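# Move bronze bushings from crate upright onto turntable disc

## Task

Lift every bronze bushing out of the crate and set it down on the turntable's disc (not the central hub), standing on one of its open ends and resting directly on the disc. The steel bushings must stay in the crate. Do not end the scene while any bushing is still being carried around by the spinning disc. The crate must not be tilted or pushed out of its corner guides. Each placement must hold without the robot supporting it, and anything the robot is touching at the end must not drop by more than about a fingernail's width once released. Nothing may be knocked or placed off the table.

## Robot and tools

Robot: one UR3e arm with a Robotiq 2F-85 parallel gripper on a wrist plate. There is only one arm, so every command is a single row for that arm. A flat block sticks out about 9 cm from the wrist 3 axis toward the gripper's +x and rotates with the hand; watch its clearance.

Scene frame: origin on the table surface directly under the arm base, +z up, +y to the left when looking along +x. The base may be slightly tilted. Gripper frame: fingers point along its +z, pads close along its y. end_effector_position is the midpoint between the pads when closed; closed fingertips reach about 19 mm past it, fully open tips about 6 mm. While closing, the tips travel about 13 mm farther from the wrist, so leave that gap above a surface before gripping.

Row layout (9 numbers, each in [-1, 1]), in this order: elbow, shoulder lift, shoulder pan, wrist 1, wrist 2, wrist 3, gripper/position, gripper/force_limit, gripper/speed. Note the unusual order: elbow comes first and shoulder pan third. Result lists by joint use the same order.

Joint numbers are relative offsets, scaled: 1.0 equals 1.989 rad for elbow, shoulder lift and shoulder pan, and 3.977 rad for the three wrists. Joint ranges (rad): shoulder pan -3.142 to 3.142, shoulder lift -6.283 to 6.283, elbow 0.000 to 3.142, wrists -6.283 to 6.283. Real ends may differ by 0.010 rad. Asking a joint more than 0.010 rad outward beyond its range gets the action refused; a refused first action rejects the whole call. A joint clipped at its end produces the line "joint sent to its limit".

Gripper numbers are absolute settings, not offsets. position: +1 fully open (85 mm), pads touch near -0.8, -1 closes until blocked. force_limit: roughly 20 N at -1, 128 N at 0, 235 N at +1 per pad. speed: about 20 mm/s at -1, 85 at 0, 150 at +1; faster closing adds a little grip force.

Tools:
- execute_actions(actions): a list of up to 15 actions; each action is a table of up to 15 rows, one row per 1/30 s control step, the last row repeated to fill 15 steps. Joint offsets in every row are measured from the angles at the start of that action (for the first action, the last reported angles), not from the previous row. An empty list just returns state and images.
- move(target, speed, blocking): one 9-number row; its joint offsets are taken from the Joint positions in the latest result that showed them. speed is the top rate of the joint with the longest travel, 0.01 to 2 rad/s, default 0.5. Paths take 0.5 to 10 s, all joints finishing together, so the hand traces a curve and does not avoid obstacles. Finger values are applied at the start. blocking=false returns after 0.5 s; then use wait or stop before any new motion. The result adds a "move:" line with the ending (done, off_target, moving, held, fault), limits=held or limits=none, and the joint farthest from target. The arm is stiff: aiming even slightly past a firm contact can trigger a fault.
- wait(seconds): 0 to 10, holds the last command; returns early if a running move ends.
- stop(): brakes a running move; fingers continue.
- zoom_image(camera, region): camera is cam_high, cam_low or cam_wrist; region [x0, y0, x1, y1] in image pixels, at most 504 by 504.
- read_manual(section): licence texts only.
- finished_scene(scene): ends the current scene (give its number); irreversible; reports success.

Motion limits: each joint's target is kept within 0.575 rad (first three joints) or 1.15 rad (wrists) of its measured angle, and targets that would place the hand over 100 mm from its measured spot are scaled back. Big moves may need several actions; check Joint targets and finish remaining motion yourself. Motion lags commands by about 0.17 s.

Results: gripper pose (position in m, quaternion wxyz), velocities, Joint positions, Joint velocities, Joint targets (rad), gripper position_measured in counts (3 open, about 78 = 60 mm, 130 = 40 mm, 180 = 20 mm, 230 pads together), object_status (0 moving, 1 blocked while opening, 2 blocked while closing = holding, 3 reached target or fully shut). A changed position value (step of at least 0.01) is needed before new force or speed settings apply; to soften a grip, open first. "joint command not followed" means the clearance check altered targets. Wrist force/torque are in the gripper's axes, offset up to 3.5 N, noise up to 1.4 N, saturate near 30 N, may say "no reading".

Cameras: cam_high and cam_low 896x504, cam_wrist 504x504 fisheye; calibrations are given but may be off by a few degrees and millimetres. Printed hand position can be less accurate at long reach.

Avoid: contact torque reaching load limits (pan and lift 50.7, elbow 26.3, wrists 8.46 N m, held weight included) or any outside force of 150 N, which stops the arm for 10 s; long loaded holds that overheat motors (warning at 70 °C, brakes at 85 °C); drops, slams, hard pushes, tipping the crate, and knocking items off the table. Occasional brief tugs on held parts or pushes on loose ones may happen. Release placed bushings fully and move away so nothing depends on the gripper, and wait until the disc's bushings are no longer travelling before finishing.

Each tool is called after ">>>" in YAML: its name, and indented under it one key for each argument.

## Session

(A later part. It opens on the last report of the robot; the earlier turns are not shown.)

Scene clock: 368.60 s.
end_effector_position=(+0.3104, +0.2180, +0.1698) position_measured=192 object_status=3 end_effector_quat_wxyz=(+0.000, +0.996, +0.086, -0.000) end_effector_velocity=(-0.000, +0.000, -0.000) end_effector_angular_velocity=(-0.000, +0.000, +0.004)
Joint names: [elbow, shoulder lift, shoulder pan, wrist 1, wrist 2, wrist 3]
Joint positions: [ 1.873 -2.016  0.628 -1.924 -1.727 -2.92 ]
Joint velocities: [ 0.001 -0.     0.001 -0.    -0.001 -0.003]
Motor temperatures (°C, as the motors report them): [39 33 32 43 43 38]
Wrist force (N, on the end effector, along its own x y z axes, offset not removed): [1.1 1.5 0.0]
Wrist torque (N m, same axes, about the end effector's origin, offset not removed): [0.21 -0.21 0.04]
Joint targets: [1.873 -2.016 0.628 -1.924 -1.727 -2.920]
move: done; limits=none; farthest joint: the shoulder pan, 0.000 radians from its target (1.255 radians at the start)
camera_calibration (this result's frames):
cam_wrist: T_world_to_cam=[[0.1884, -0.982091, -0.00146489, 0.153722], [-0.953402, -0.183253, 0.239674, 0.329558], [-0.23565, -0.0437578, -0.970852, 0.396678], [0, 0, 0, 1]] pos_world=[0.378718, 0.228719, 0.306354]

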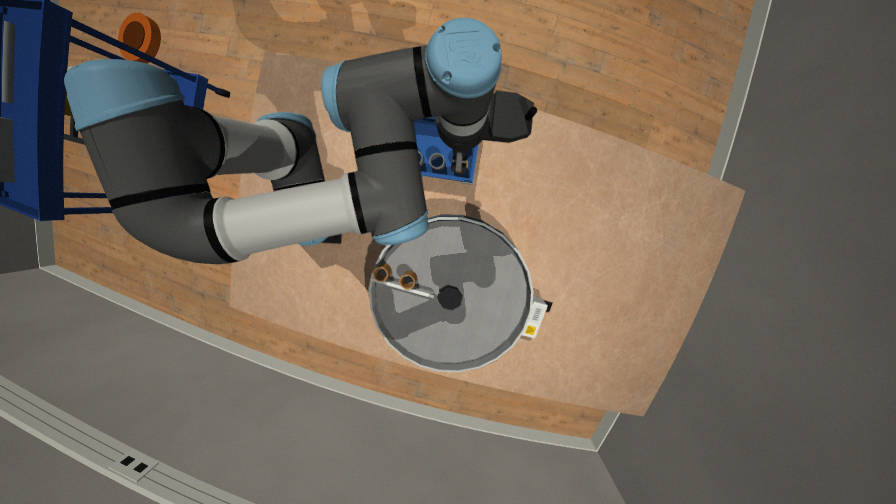

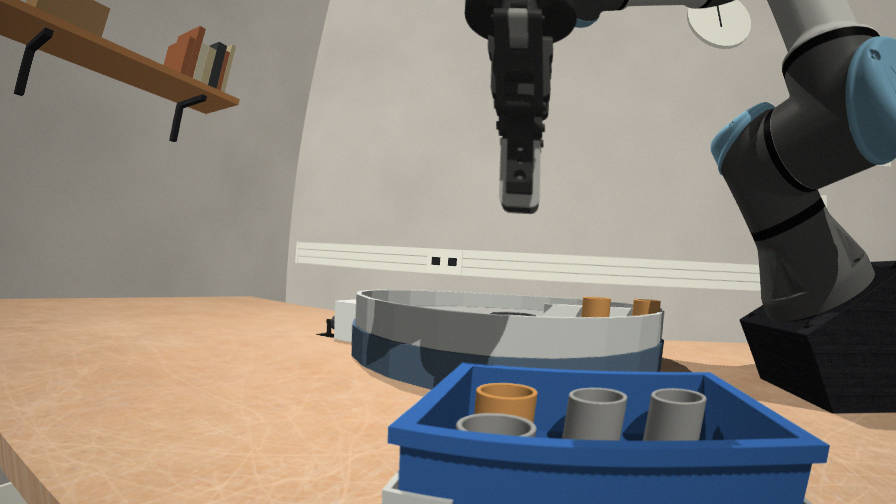

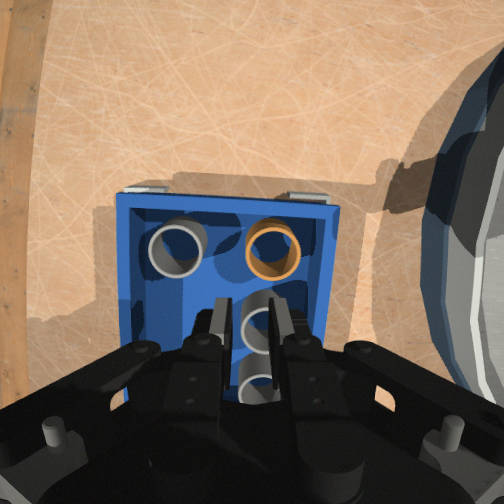

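>>> move:
  target: [0.1317,0.0935,-0.0322,-0.1148,0.0078,-0.01,-0.5,0,0]
  speed: 0.6

Scene clock: 373.43 s.
end_effector_position=(+0.3106, +0.2180, +0.0799) position_measured=192 object_status=3 end_effector_quat_wxyz=(+0.000, +0.997, +0.077, +0.000) end_effector_velocity=(+0.001, +0.000, -0.000) end_effector_angular_velocity=(+0.001, -0.001, -0.001)
Joint names: [elbow, shoulder lift, shoulder pan, wrist 1, wrist 2, wrist 3]
Joint positions: [ 2.135 -1.831  0.564 -2.381 -1.696 -2.959]
Joint velocities: [ 0.     0.001 -0.001 -0.003  0.    -0.   ]
Motor temperatures (°C, as the motors report them): [39 33 32 43 43 38]
Wrist force (N, on the end effector, along its own x y z axes, offset not removed): [0.5 1.7 -0.9]
Wrist torque (N m, same axes, about the end effector's origin, offset not removed): [0.21 -0.10 0.04]
Joint targets: [2.135 -1.830 0.564 -2.381 -1.696 -2.960]
move: done; limits=none; farthest joint: the shoulder lift, 0.001 radians from its target (0.186 radians at the start)
camera_calibration (this result's frames):
cam_wrist: T_world_to_cam=[[0.171633, -0.985159, -0.00185171, 0.159496], [-0.956546, -0.167097, 0.238954, 0.348811], [-0.235717, -0.0392411, -0.971029, 0.308478], [0, 0, 0, 1]] pos_world=[0.378992, 0.22752, 0.216487]

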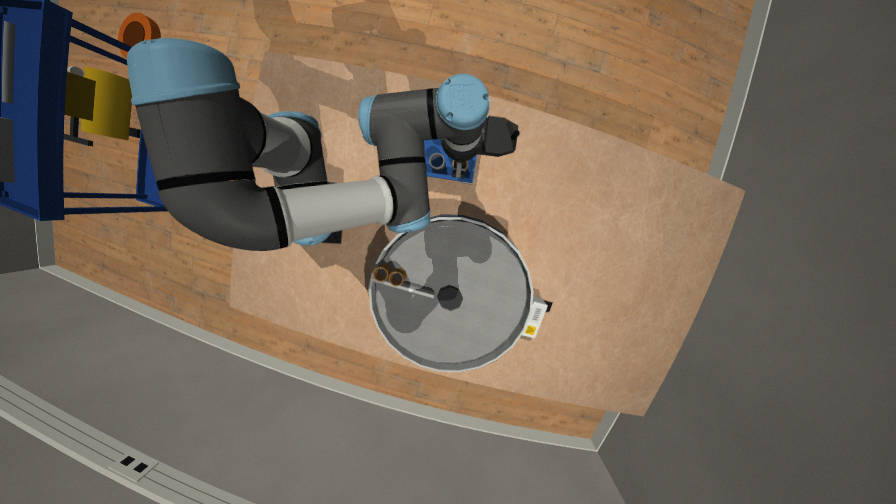

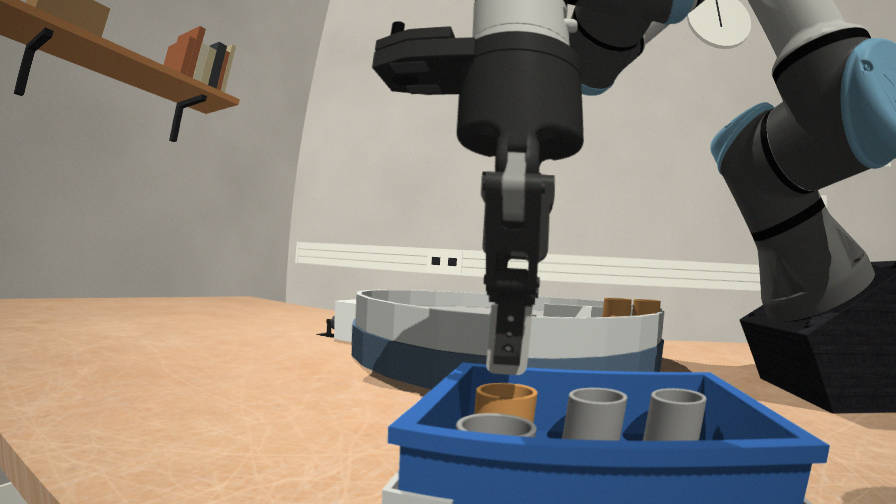

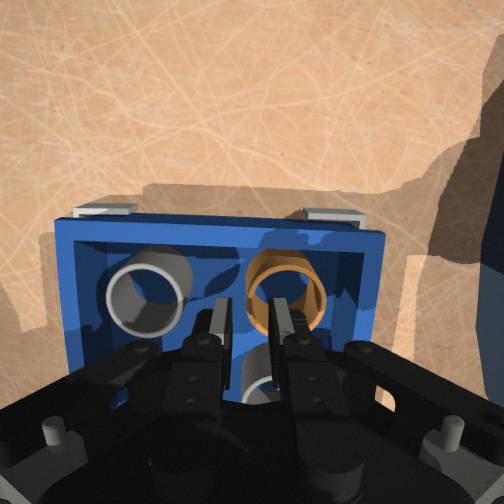

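>>> zoom_image:
  camera: "cam_wrist"
  region: [170,230,350,370]

Region (170, 230, 350, 370) of cam_wrist's 504x504 image, scaled by 2.800, with more detail than that image has.

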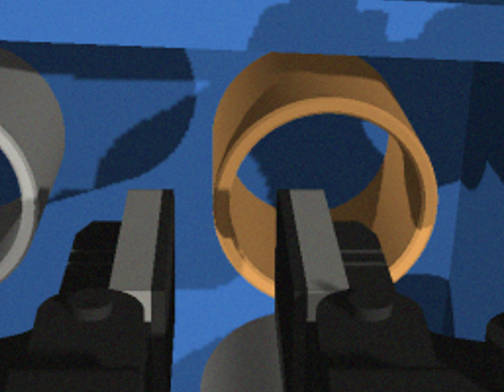

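>>> execute_actions:
  actions:
    - [[0.0055,-0.0071,-0.0059,0.0006,0.0014,-0.003,-0.5,0,0]]
    - [[0,0,0,0,0,0,-0.5,0,0]]

Scene clock: 384.60 s.
end_effector_position=(+0.3099, +0.2150, +0.0802) position_measured=192 object_status=3 end_effector_quat_wxyz=(+0.000, +0.997, +0.078, -0.000) end_effector_velocity=(-0.001, +0.000, -0.000) end_effector_angular_velocity=(+0.000, +0.001, +0.001)
Joint names: [elbow, shoulder lift, shoulder pan, wrist 1, wrist 2, wrist 3]
Joint positions: [ 2.146 -1.845  0.552 -2.378 -1.69  -2.971]
Joint velocities: [ 0.001  0.     0.001 -0.    -0.    -0.   ]
Motor temperatures (°C, as the motors report them): [39 33 32 43 43 38]
Wrist force (N, on the end effector, along its own x y z axes, offset not removed): [0.3 1.3 0.4]
Wrist torque (N m, same axes, about the end effector's origin, offset not removed): [0.15 -0.06 0.02]
Joint targets: [2.146 -1.844 0.552 -2.378 -1.690 -2.971]
camera_calibration (this result's frames):
cam_wrist: T_world_to_cam=[[0.173245, -0.984877, -0.00166232, 0.156125], [-0.956172, -0.1686, 0.239395, 0.347759], [-0.236055, -0.0398846, -0.970921, 0.308712], [0, 0, 0, 1]] pos_world=[0.378342, 0.224709, 0.216743]

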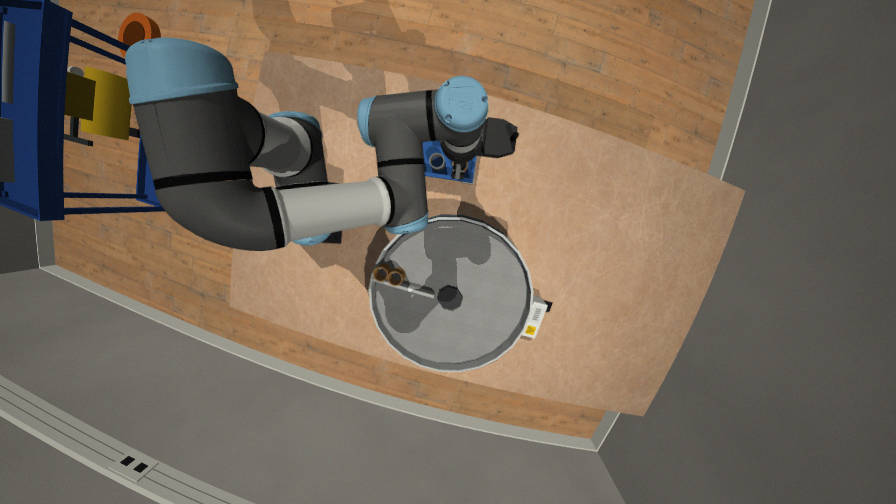

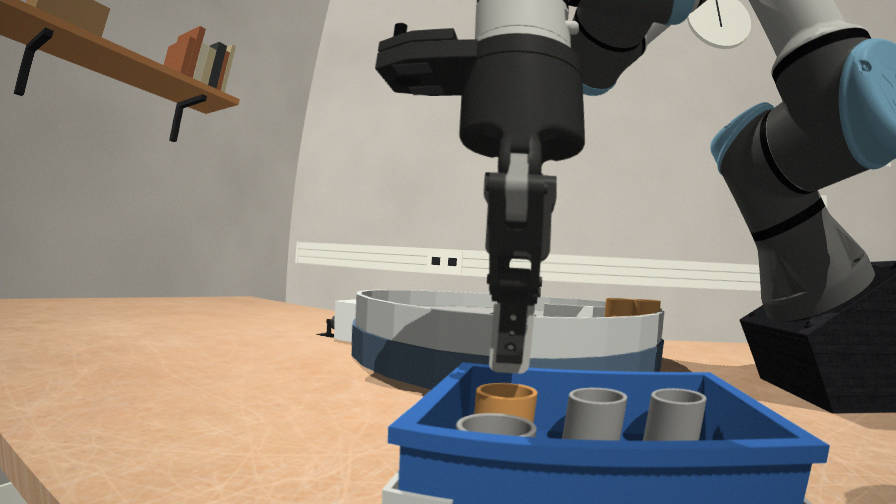

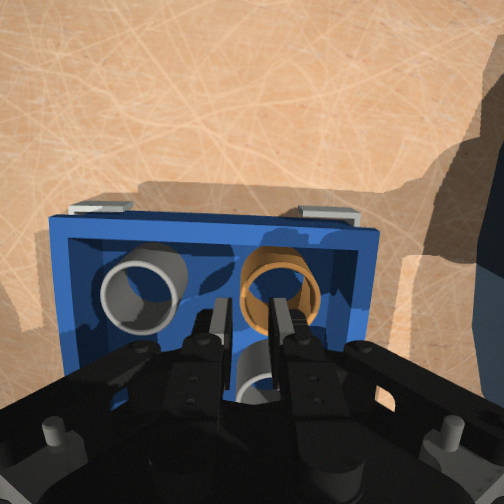

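>>> execute_actions:
  actions:
    - [[0.0082,0.0165,-0.0024,-0.0125,0.0006,-0.0017,-0.5,0,0]]
    - [[0.0082,0.0165,-0.0024,-0.0125,0.0006,-0.0017,-0.5,0,0]]
    - [[0,0,0,0,0,0,-0.5,0,0]]

>>> execute_actions:
  actions:
    - [[0.0036,0.0073,-0.001,-0.0055,0.0003,-0.0008,-0.5,0,0]]
    - [[0,0,0,0,0,0,-0.5,0,0]]

Scene clock: 394.07 s.
end_effector_position=(+0.3105, +0.2154, +0.0618) position_measured=192 object_status=3 end_effector_quat_wxyz=(+0.000, +0.997, +0.080, -0.000) end_effector_velocity=(-0.000, +0.000, -0.000) end_effector_angular_velocity=(-0.000, +0.001, -0.000)
Joint names: [elbow, shoulder lift, shoulder pan, wrist 1, wrist 2, wrist 3]
Joint positions: [ 2.178 -1.78   0.542 -2.477 -1.686 -2.985]
Joint velocities: [-0.    -0.     0.     0.001  0.     0.   ]
Motor temperatures (°C, as the motors report them): [39 33 32 43 43 38]
Wrist force (N, on the end effector, along its own x y z axes, offset not removed): [0.3 1.1 0.9]
Wrist torque (N m, same axes, about the end effector's origin, offset not removed): [0.12 -0.06 -0.02]
Joint targets: [2.178 -1.780 0.542 -2.477 -1.686 -2.985]
camera_calibration (this result's frames):
cam_wrist: T_world_to_cam=[[0.178225, -0.983988, -0.00181951, 0.154605], [-0.955321, -0.173475, 0.239308, 0.353598], [-0.235792, -0.0409125, -0.970942, 0.291216], [0, 0, 0, 1]] pos_world=[0.378911, 0.225384, 0.198416]

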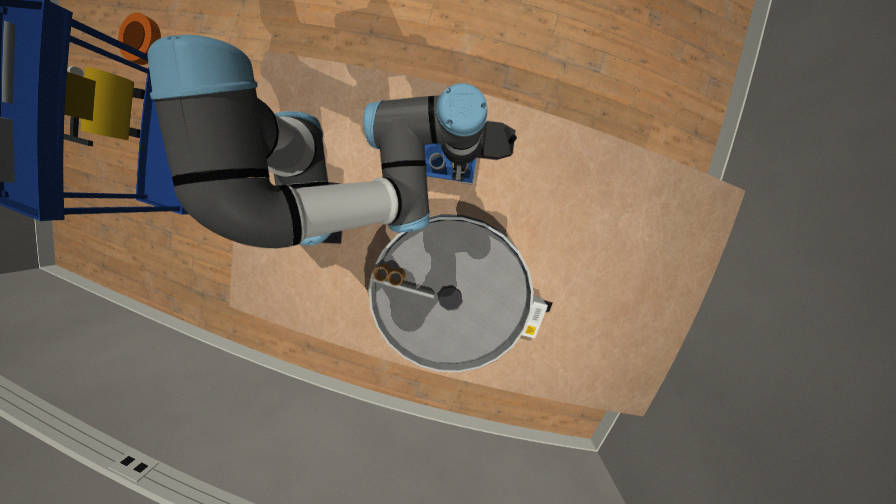

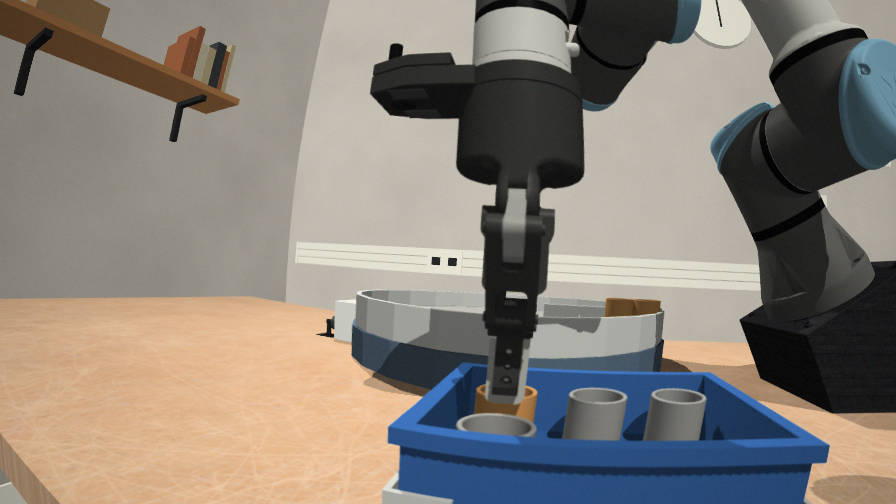

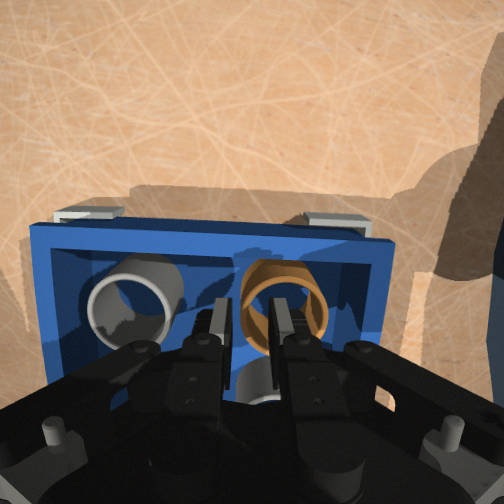

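Scene clock: 395.07 s.
end_effector_position=(+0.3104, +0.2154, +0.0579) position_measured=192 object_status=3 end_effector_quat_wxyz=(-0.000, +0.997, +0.081, -0.000) end_effector_velocity=(-0.000, -0.000, -0.000) end_effector_angular_velocity=(-0.000, +0.001, -0.000)
Joint names: [elbow, shoulder lift, shoulder pan, wrist 1, wrist 2, wrist 3]
Joint positions: [ 2.185 -1.765  0.54  -2.498 -1.685 -2.988]
Joint velocities: [ 0.001  0.    -0.     0.     0.     0.   ]
Motor temperatures (°C, as the motors report them): [39 33 32 43 43 38]
Wrist force (N, on the end effector, along its own x y z axes, offset not removed): [0.9 1.2 0.5]
Wrist torque (N m, same axes, about the end effector's origin, offset not removed): [0.11 -0.16 -0.03]
Joint targets: [2.185 -1.765 0.541 -2.498 -1.685 -2.988]
camera_calibration (this result's frames):
cam_wrist: T_world_to_cam=[[0.179621, -0.983734, -0.00204516, 0.154188], [-0.95506, -0.174883, 0.239324, 0.354696], [-0.235789, -0.0410345, -0.970938, 0.287366], [0, 0, 0, 1]] pos_world=[0.378819, 0.225503, 0.194443]

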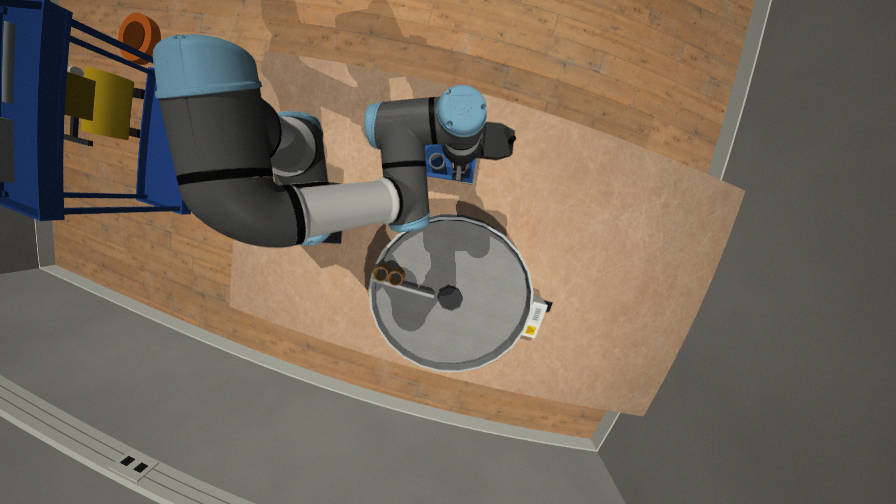

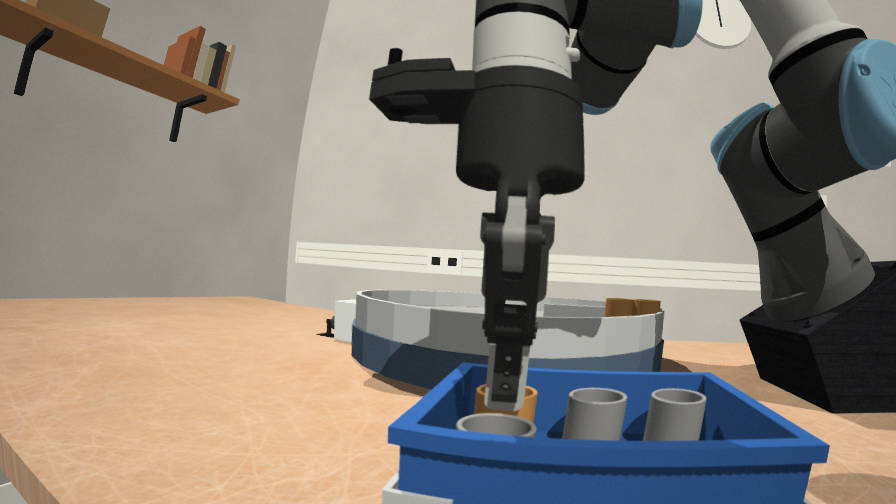

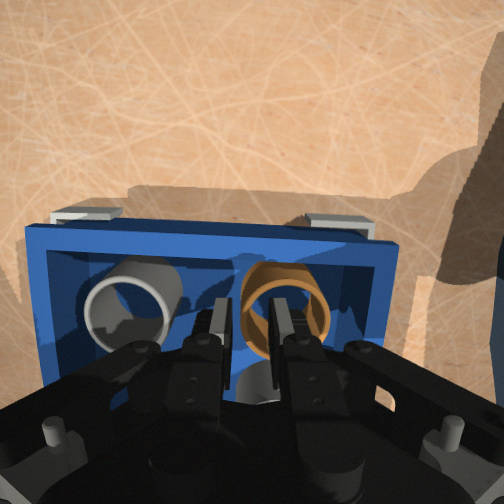

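>>> execute_actions:
  actions:
    - [[0.0036,0.0073,-0.001,-0.0055,0.0003,-0.0008,-0.5,0,0]]
    - [[0,0,0,0,0,0,-0.5,0,0]]

>>> execute_actions:
  actions:
    - [[0.0031,0.0064,-0.0009,-0.0048,0.0002,-0.0007,-0.5,0,0]]
    - [[0.0031,0.0064,-0.0009,-0.0048,0.0002,-0.0007,-0.5,0,0]]
    - [[0,0,0,0,0,0,-0.5,0,0]]

Scene clock: 398.67 s.
end_effector_position=(+0.3103, +0.2155, +0.0539) position_measured=192 object_status=3 end_effector_quat_wxyz=(-0.000, +0.997, +0.082, -0.000) end_effector_velocity=(-0.000, -0.000, -0.000) end_effector_angular_velocity=(-0.001, +0.001, -0.001)
Joint names: [elbow, shoulder lift, shoulder pan, wrist 1, wrist 2, wrist 3]
Joint positions: [ 2.192 -1.751  0.539 -2.52  -1.683 -2.991]
Joint velocities: [ 0.001 -0.    -0.001 -0.     0.     0.   ]
Motor temperatures (°C, as the motors report them): [39 33 32 43 43 38]
Wrist force (N, on the end effector, along its own x y z axes, offset not removed): [0.8 1.7 0.2]
Wrist torque (N m, same axes, about the end effector's origin, offset not removed): [0.24 -0.18 0.02]
Joint targets: [2.192 -1.751 0.539 -2.520 -1.683 -2.991]
camera_calibration (this result's frames):
cam_wrist: T_world_to_cam=[[0.181019, -0.983477, -0.00227218, 0.153749], [-0.954798, -0.176294, 0.239334, 0.355718], [-0.23578, -0.0411546, -0.970935, 0.283528], [0, 0, 0, 1]] pos_world=[0.378658, 0.225588, 0.190501]

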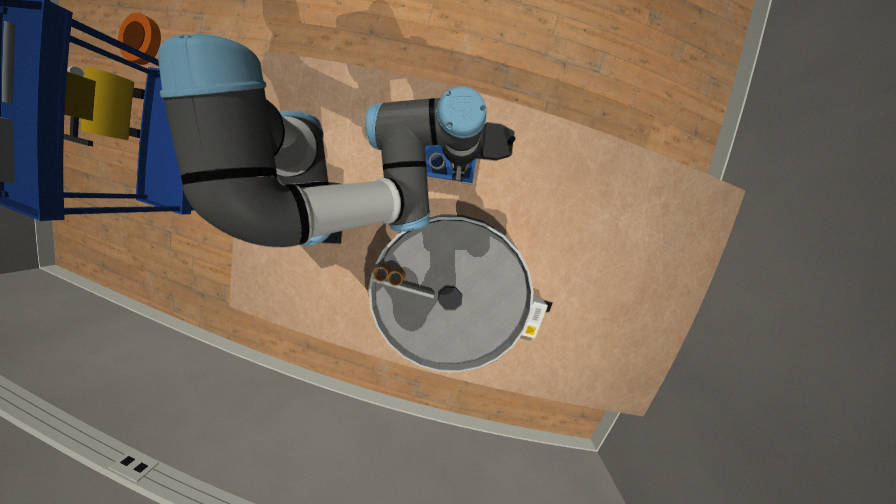

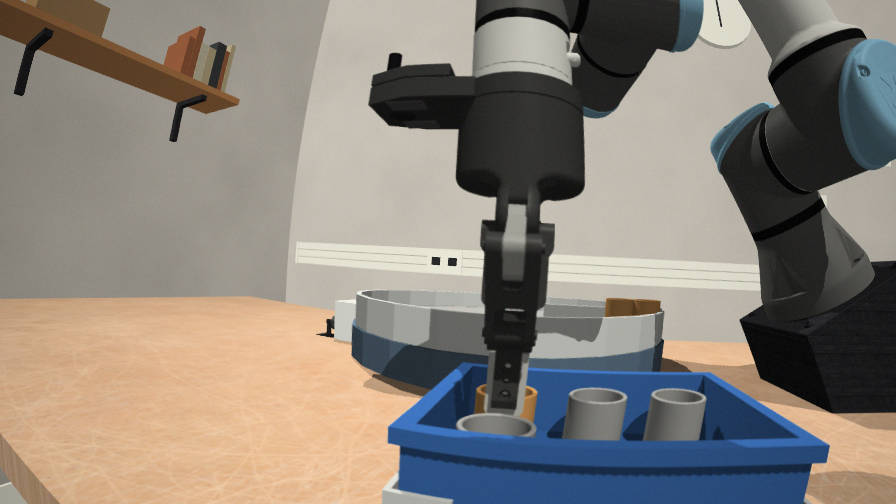

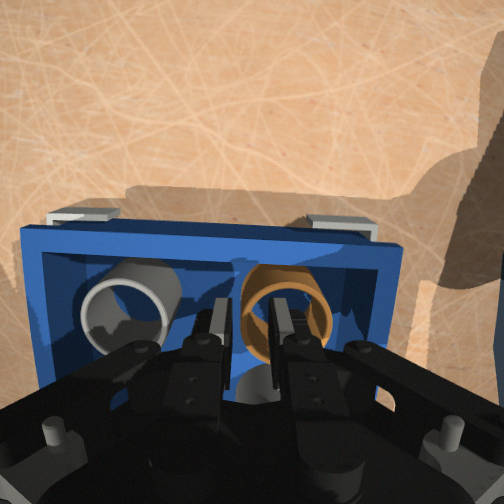

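Scene clock: 400.17 s.
end_effector_position=(+0.3100, +0.2153, +0.0471) position_measured=192 object_status=3 end_effector_quat_wxyz=(-0.000, +0.997, +0.083, -0.000) end_effector_velocity=(+0.000, +0.000, +0.000) end_effector_angular_velocity=(+0.001, -0.000, +0.001)
Joint names: [elbow, shoulder lift, shoulder pan, wrist 1, wrist 2, wrist 3]
Joint positions: [ 2.204 -1.726  0.535 -2.558 -1.682 -2.997]
Joint velocities: [-0.001  0.     0.001 -0.     0.    -0.   ]
Motor temperatures (°C, as the motors report them): [39 33 32 43 43 38]
Wrist force (N, on the end effector, along its own x y z axes, offset not removed): [0.4 1.6 0.0]
Wrist torque (N m, same axes, about the end effector's origin, offset not removed): [0.17 -0.12 0.05]
Joint targets: [2.204 -1.726 0.535 -2.558 -1.682 -2.997]
camera_calibration (this result's frames):
cam_wrist: T_world_to_cam=[[0.18337, -0.983042, -0.00213326, 0.152783], [-0.954398, -0.178546, 0.239259, 0.357368], [-0.235583, -0.041837, -0.970953, 0.276926], [0, 0, 0, 1]] pos_world=[0.378294, 0.225585, 0.183705]

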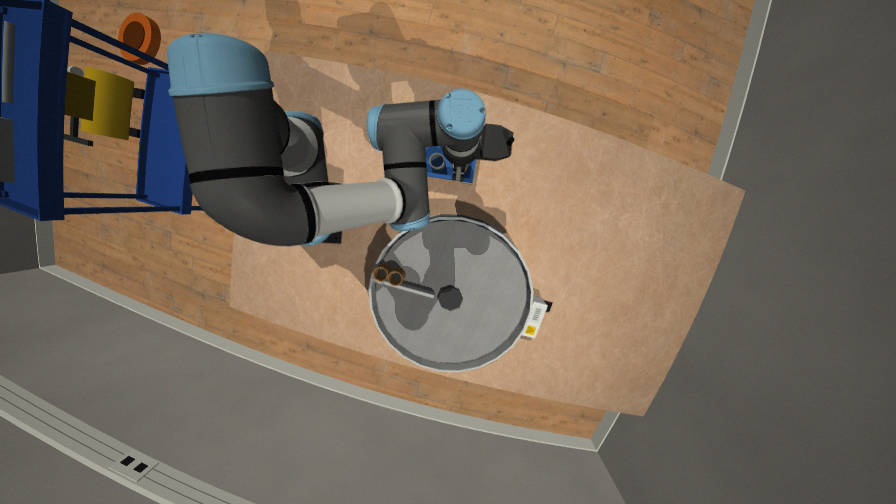

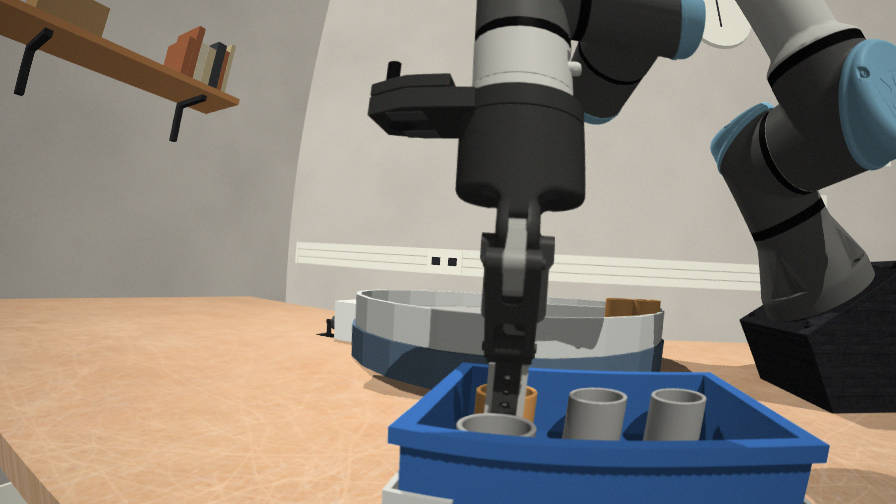

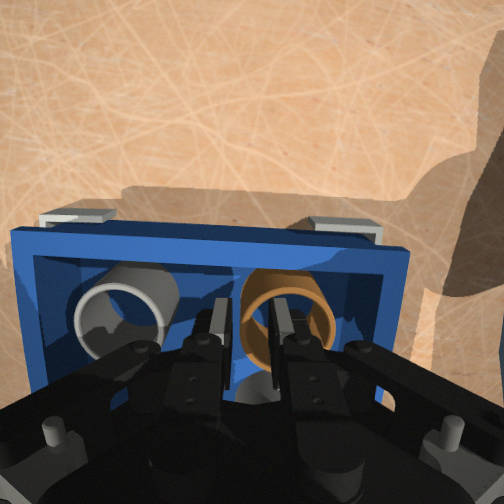

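>>> execute_actions:
  actions:
    - [[0,0,0,0,0,0,-1,-0.4,-0.5]]
    - [[0,0,0,0,0,0,-1,-0.4,-0.5]]
    - [[-0.029,-0.06,0.0085,0.045,-0.002,0.0065,-1,-0.4,-0.5]]
    - [[-0.069,-0.043,0.019,0.057,-0.0046,0.0065,-1,-0.4,-0.5]]
    - [[-0.068,-0.043,0.019,0.057,-0.0046,0.0065,-1,-0.4,-0.5]]
    - [[0,0,0,0,0,0,-1,-0.4,-0.5]]

Scene clock: 408.10 s.
end_effector_position=(+0.3106, +0.2183, +0.1674) position_measured=218 object_status=2 end_effector_quat_wxyz=(+0.000, +0.996, +0.085, -0.001) end_effector_velocity=(-0.000, +0.000, -0.000) end_effector_angular_velocity=(+0.001, +0.000, +0.000)
Joint names: [elbow, shoulder lift, shoulder pan, wrist 1, wrist 2, wrist 3]
Joint positions: [ 1.88  -2.012  0.626 -1.935 -1.726 -2.92 ]
Joint velocities: [-0.     0.001  0.    -0.     0.    -0.   ]
Motor temperatures (°C, as the motors report them): [39 33 32 43 43 38]
Wrist force (N, on the end effector, along its own x y z axes, offset not removed): [1.3 1.2 0.7]
Wrist torque (N m, same axes, about the end effector's origin, offset not removed): [0.18 -0.23 0.01]
Joint targets: [1.880 -2.012 0.626 -1.935 -1.726 -2.920]
camera_calibration (this result's frames):
cam_wrist: T_world_to_cam=[[0.187474, -0.982268, -0.00187574, 0.154443], [-0.953397, -0.182423, 0.240325, 0.330059], [-0.236406, -0.0432665, -0.970691, 0.394546], [0, 0, 0, 1]] pos_world=[0.378996, 0.228986, 0.30395]

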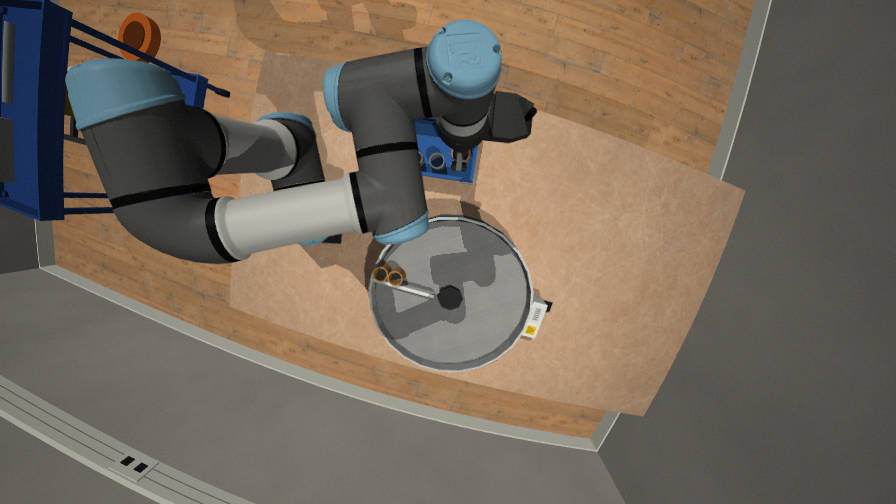

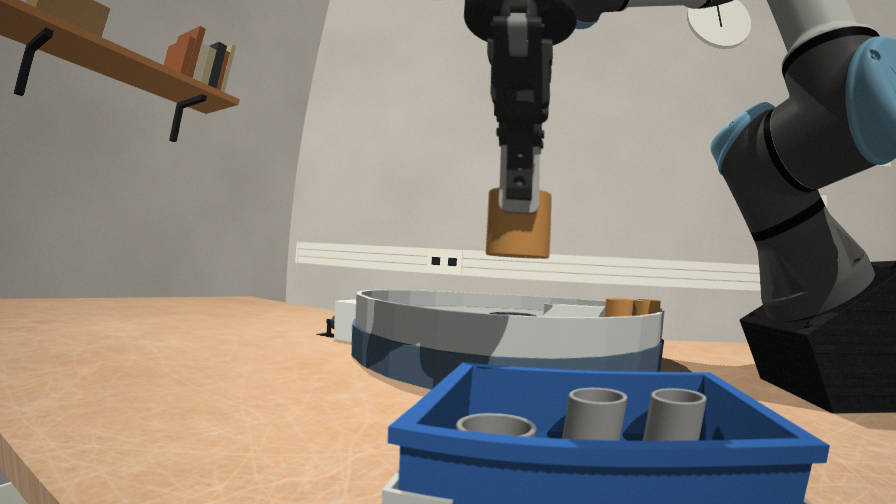

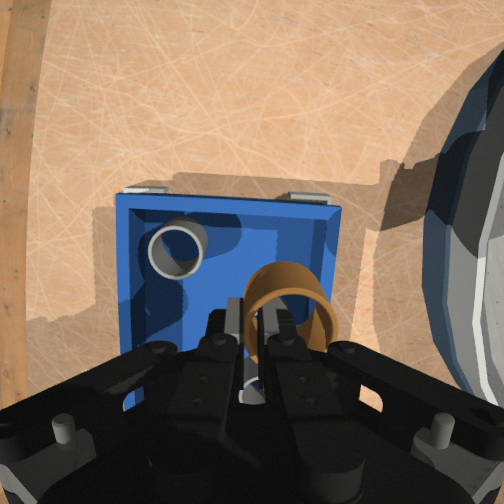

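>>> move:
  target: [-0.2795,0.1116,-0.6295,0.1267,0.1428,0.0905,-1,-0.4,-0.5]
  speed: 1.0

>>> execute_actions:
  actions:
    - [[0.055,0.031,0.026,-0.047,-0.005,0.012,-1,-0.4,-0.5]]
    - [[0.055,0.031,0.027,-0.048,-0.005,0.012,-1,-0.4,-0.5]]
    - [[0.007,0.004,0.0035,-0.0065,-0.0005,0,-1,-0.4,-0.5]]
    - [[0,0,0,0,0,0,-1,-0.4,-0.5]]

Scene clock: 415.63 s.
end_effector_position=(+0.4670, -0.0441, +0.1789) position_measured=218 object_status=2 end_effector_quat_wxyz=(-0.001, +0.786, -0.618, -0.000) end_effector_velocity=(-0.000, -0.001, +0.000) end_effector_angular_velocity=(-0.001, -0.000, -0.005)
Joint names: [elbow, shoulder lift, shoulder pan, wrist 1, wrist 2, wrist 3]
Joint positions: [ 1.324 -1.79  -0.625 -1.431 -1.158 -2.56 ]
Joint velocities: [-0.     0.001 -0.004  0.001  0.001  0.001]
Motor temperatures (°C, as the motors report them): [39 33 32 43 43 38]
Wrist force (N, on the end effector, along its own x y z axes, offset not removed): [0.6 1.9 1.1]
Wrist torque (N m, same axes, about the end effector's origin, offset not removed): [0.20 -0.12 0.01]
Joint targets: [1.324 -1.790 -0.626 -1.431 -1.158 -2.560]
move: done; limits=none; farthest joint: the shoulder pan, 0.001 radians from its target (1.252 radians at the start)
camera_calibration (this result's frames):
cam_wrist: T_world_to_cam=[[-0.967502, -0.252843, -0.0032391, 0.439153], [-0.246158, 0.938834, 0.240828, 0.147642], [-0.0578508, 0.233799, -0.970562, 0.360149], [0, 0, 0, 1]] pos_world=[0.482059, -0.111777, 0.315413]

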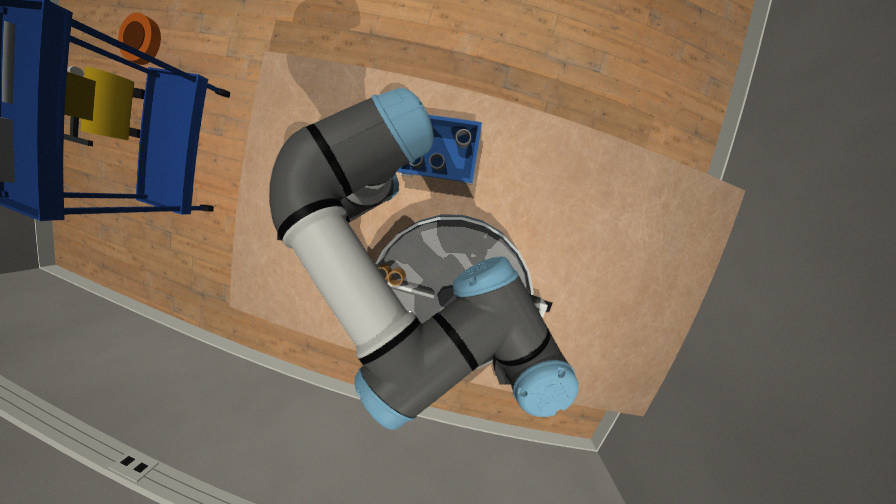

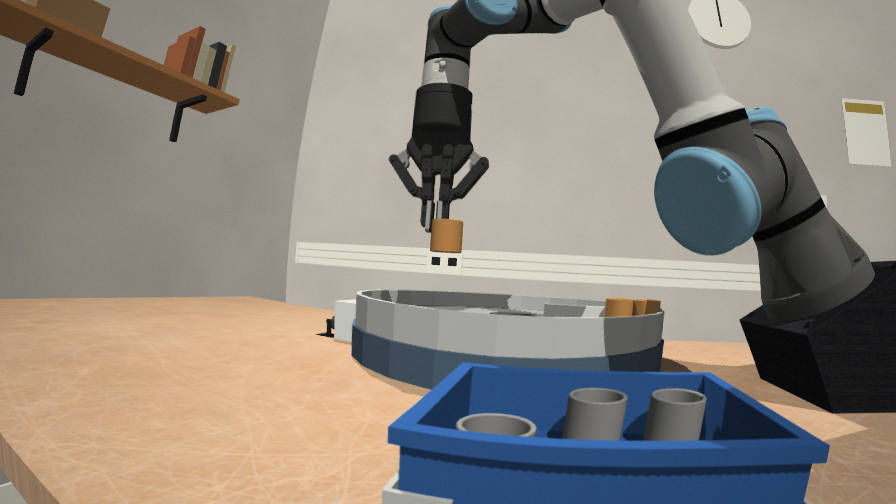

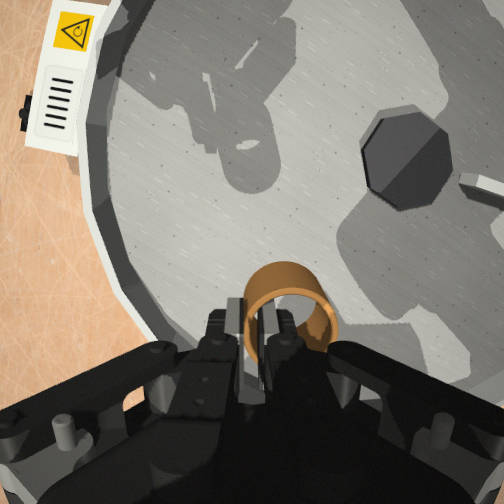

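Scene clock: 417.63 s.
end_effector_position=(+0.4732, -0.0546, +0.1005) position_measured=218 object_status=2 end_effector_quat_wxyz=(+0.001, +0.791, -0.612, -0.002) end_effector_velocity=(-0.000, -0.000, -0.000) end_effector_angular_velocity=(-0.000, +0.000, -0.000)
Joint names: [elbow, shoulder lift, shoulder pan, wrist 1, wrist 2, wrist 3]
Joint positions: [ 1.553 -1.66  -0.514 -1.829 -1.199 -2.466]
Joint velocities: [-0.  0. -0. -0. -0.  0.]
Motor temperatures (°C, as the motors report them): [39 33 32 43 43 38]
Wrist force (N, on the end effector, along its own x y z axes, offset not removed): [1.2 1.6 1.2]
Wrist torque (N m, same axes, about the end effector's origin, offset not removed): [0.20 -0.25 0.00]
Joint targets: [1.553 -1.660 -0.515 -1.829 -1.199 -2.466]
camera_calibration (this result's frames):
cam_wrist: T_world_to_cam=[[-0.96304, -0.269353, 0.00176136, 0.438716], [-0.260954, 0.934592, 0.241745, 0.184592], [-0.0667608, 0.23235, -0.970338, 0.29098], [0, 0, 0, 1]] pos_world=[0.490097, -0.121958, 0.236952]

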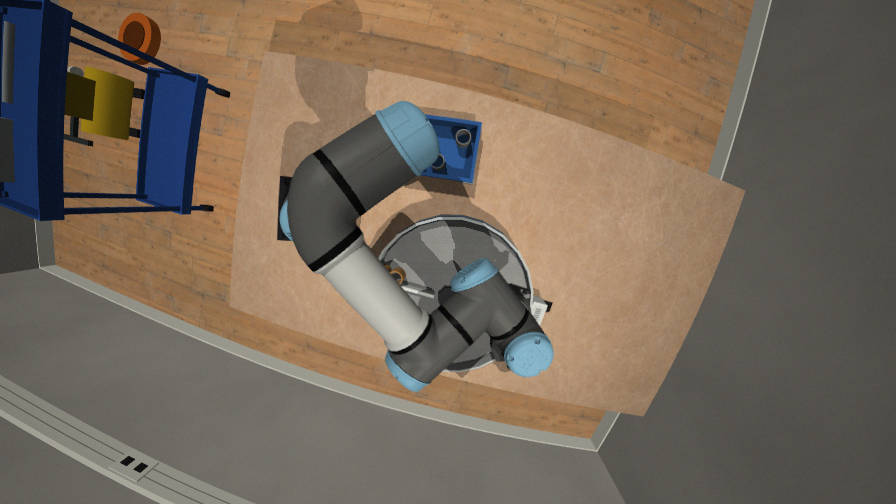

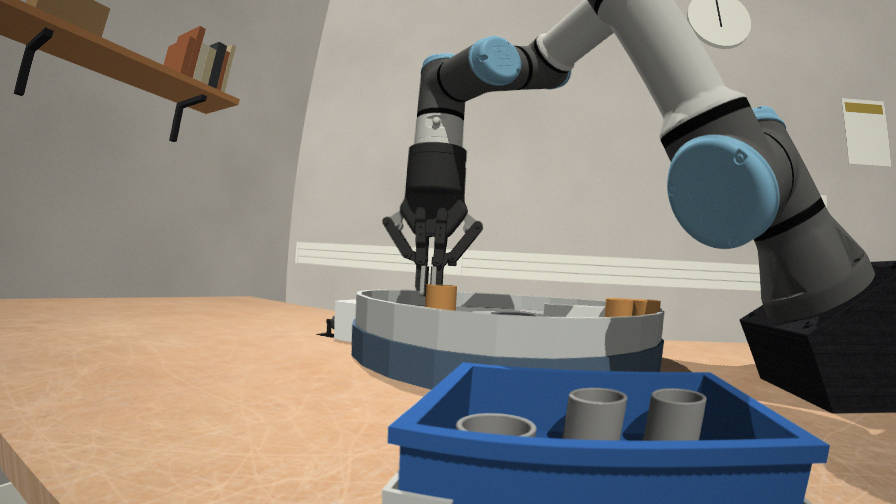

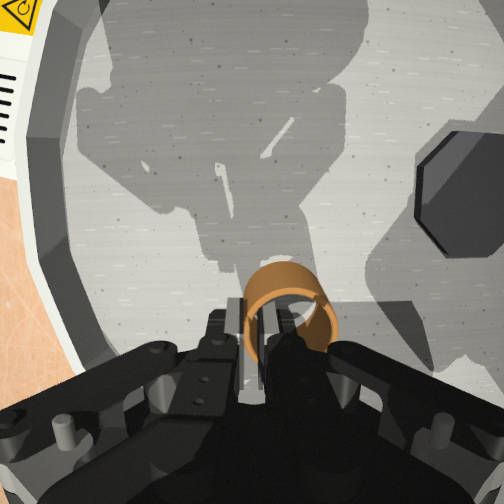

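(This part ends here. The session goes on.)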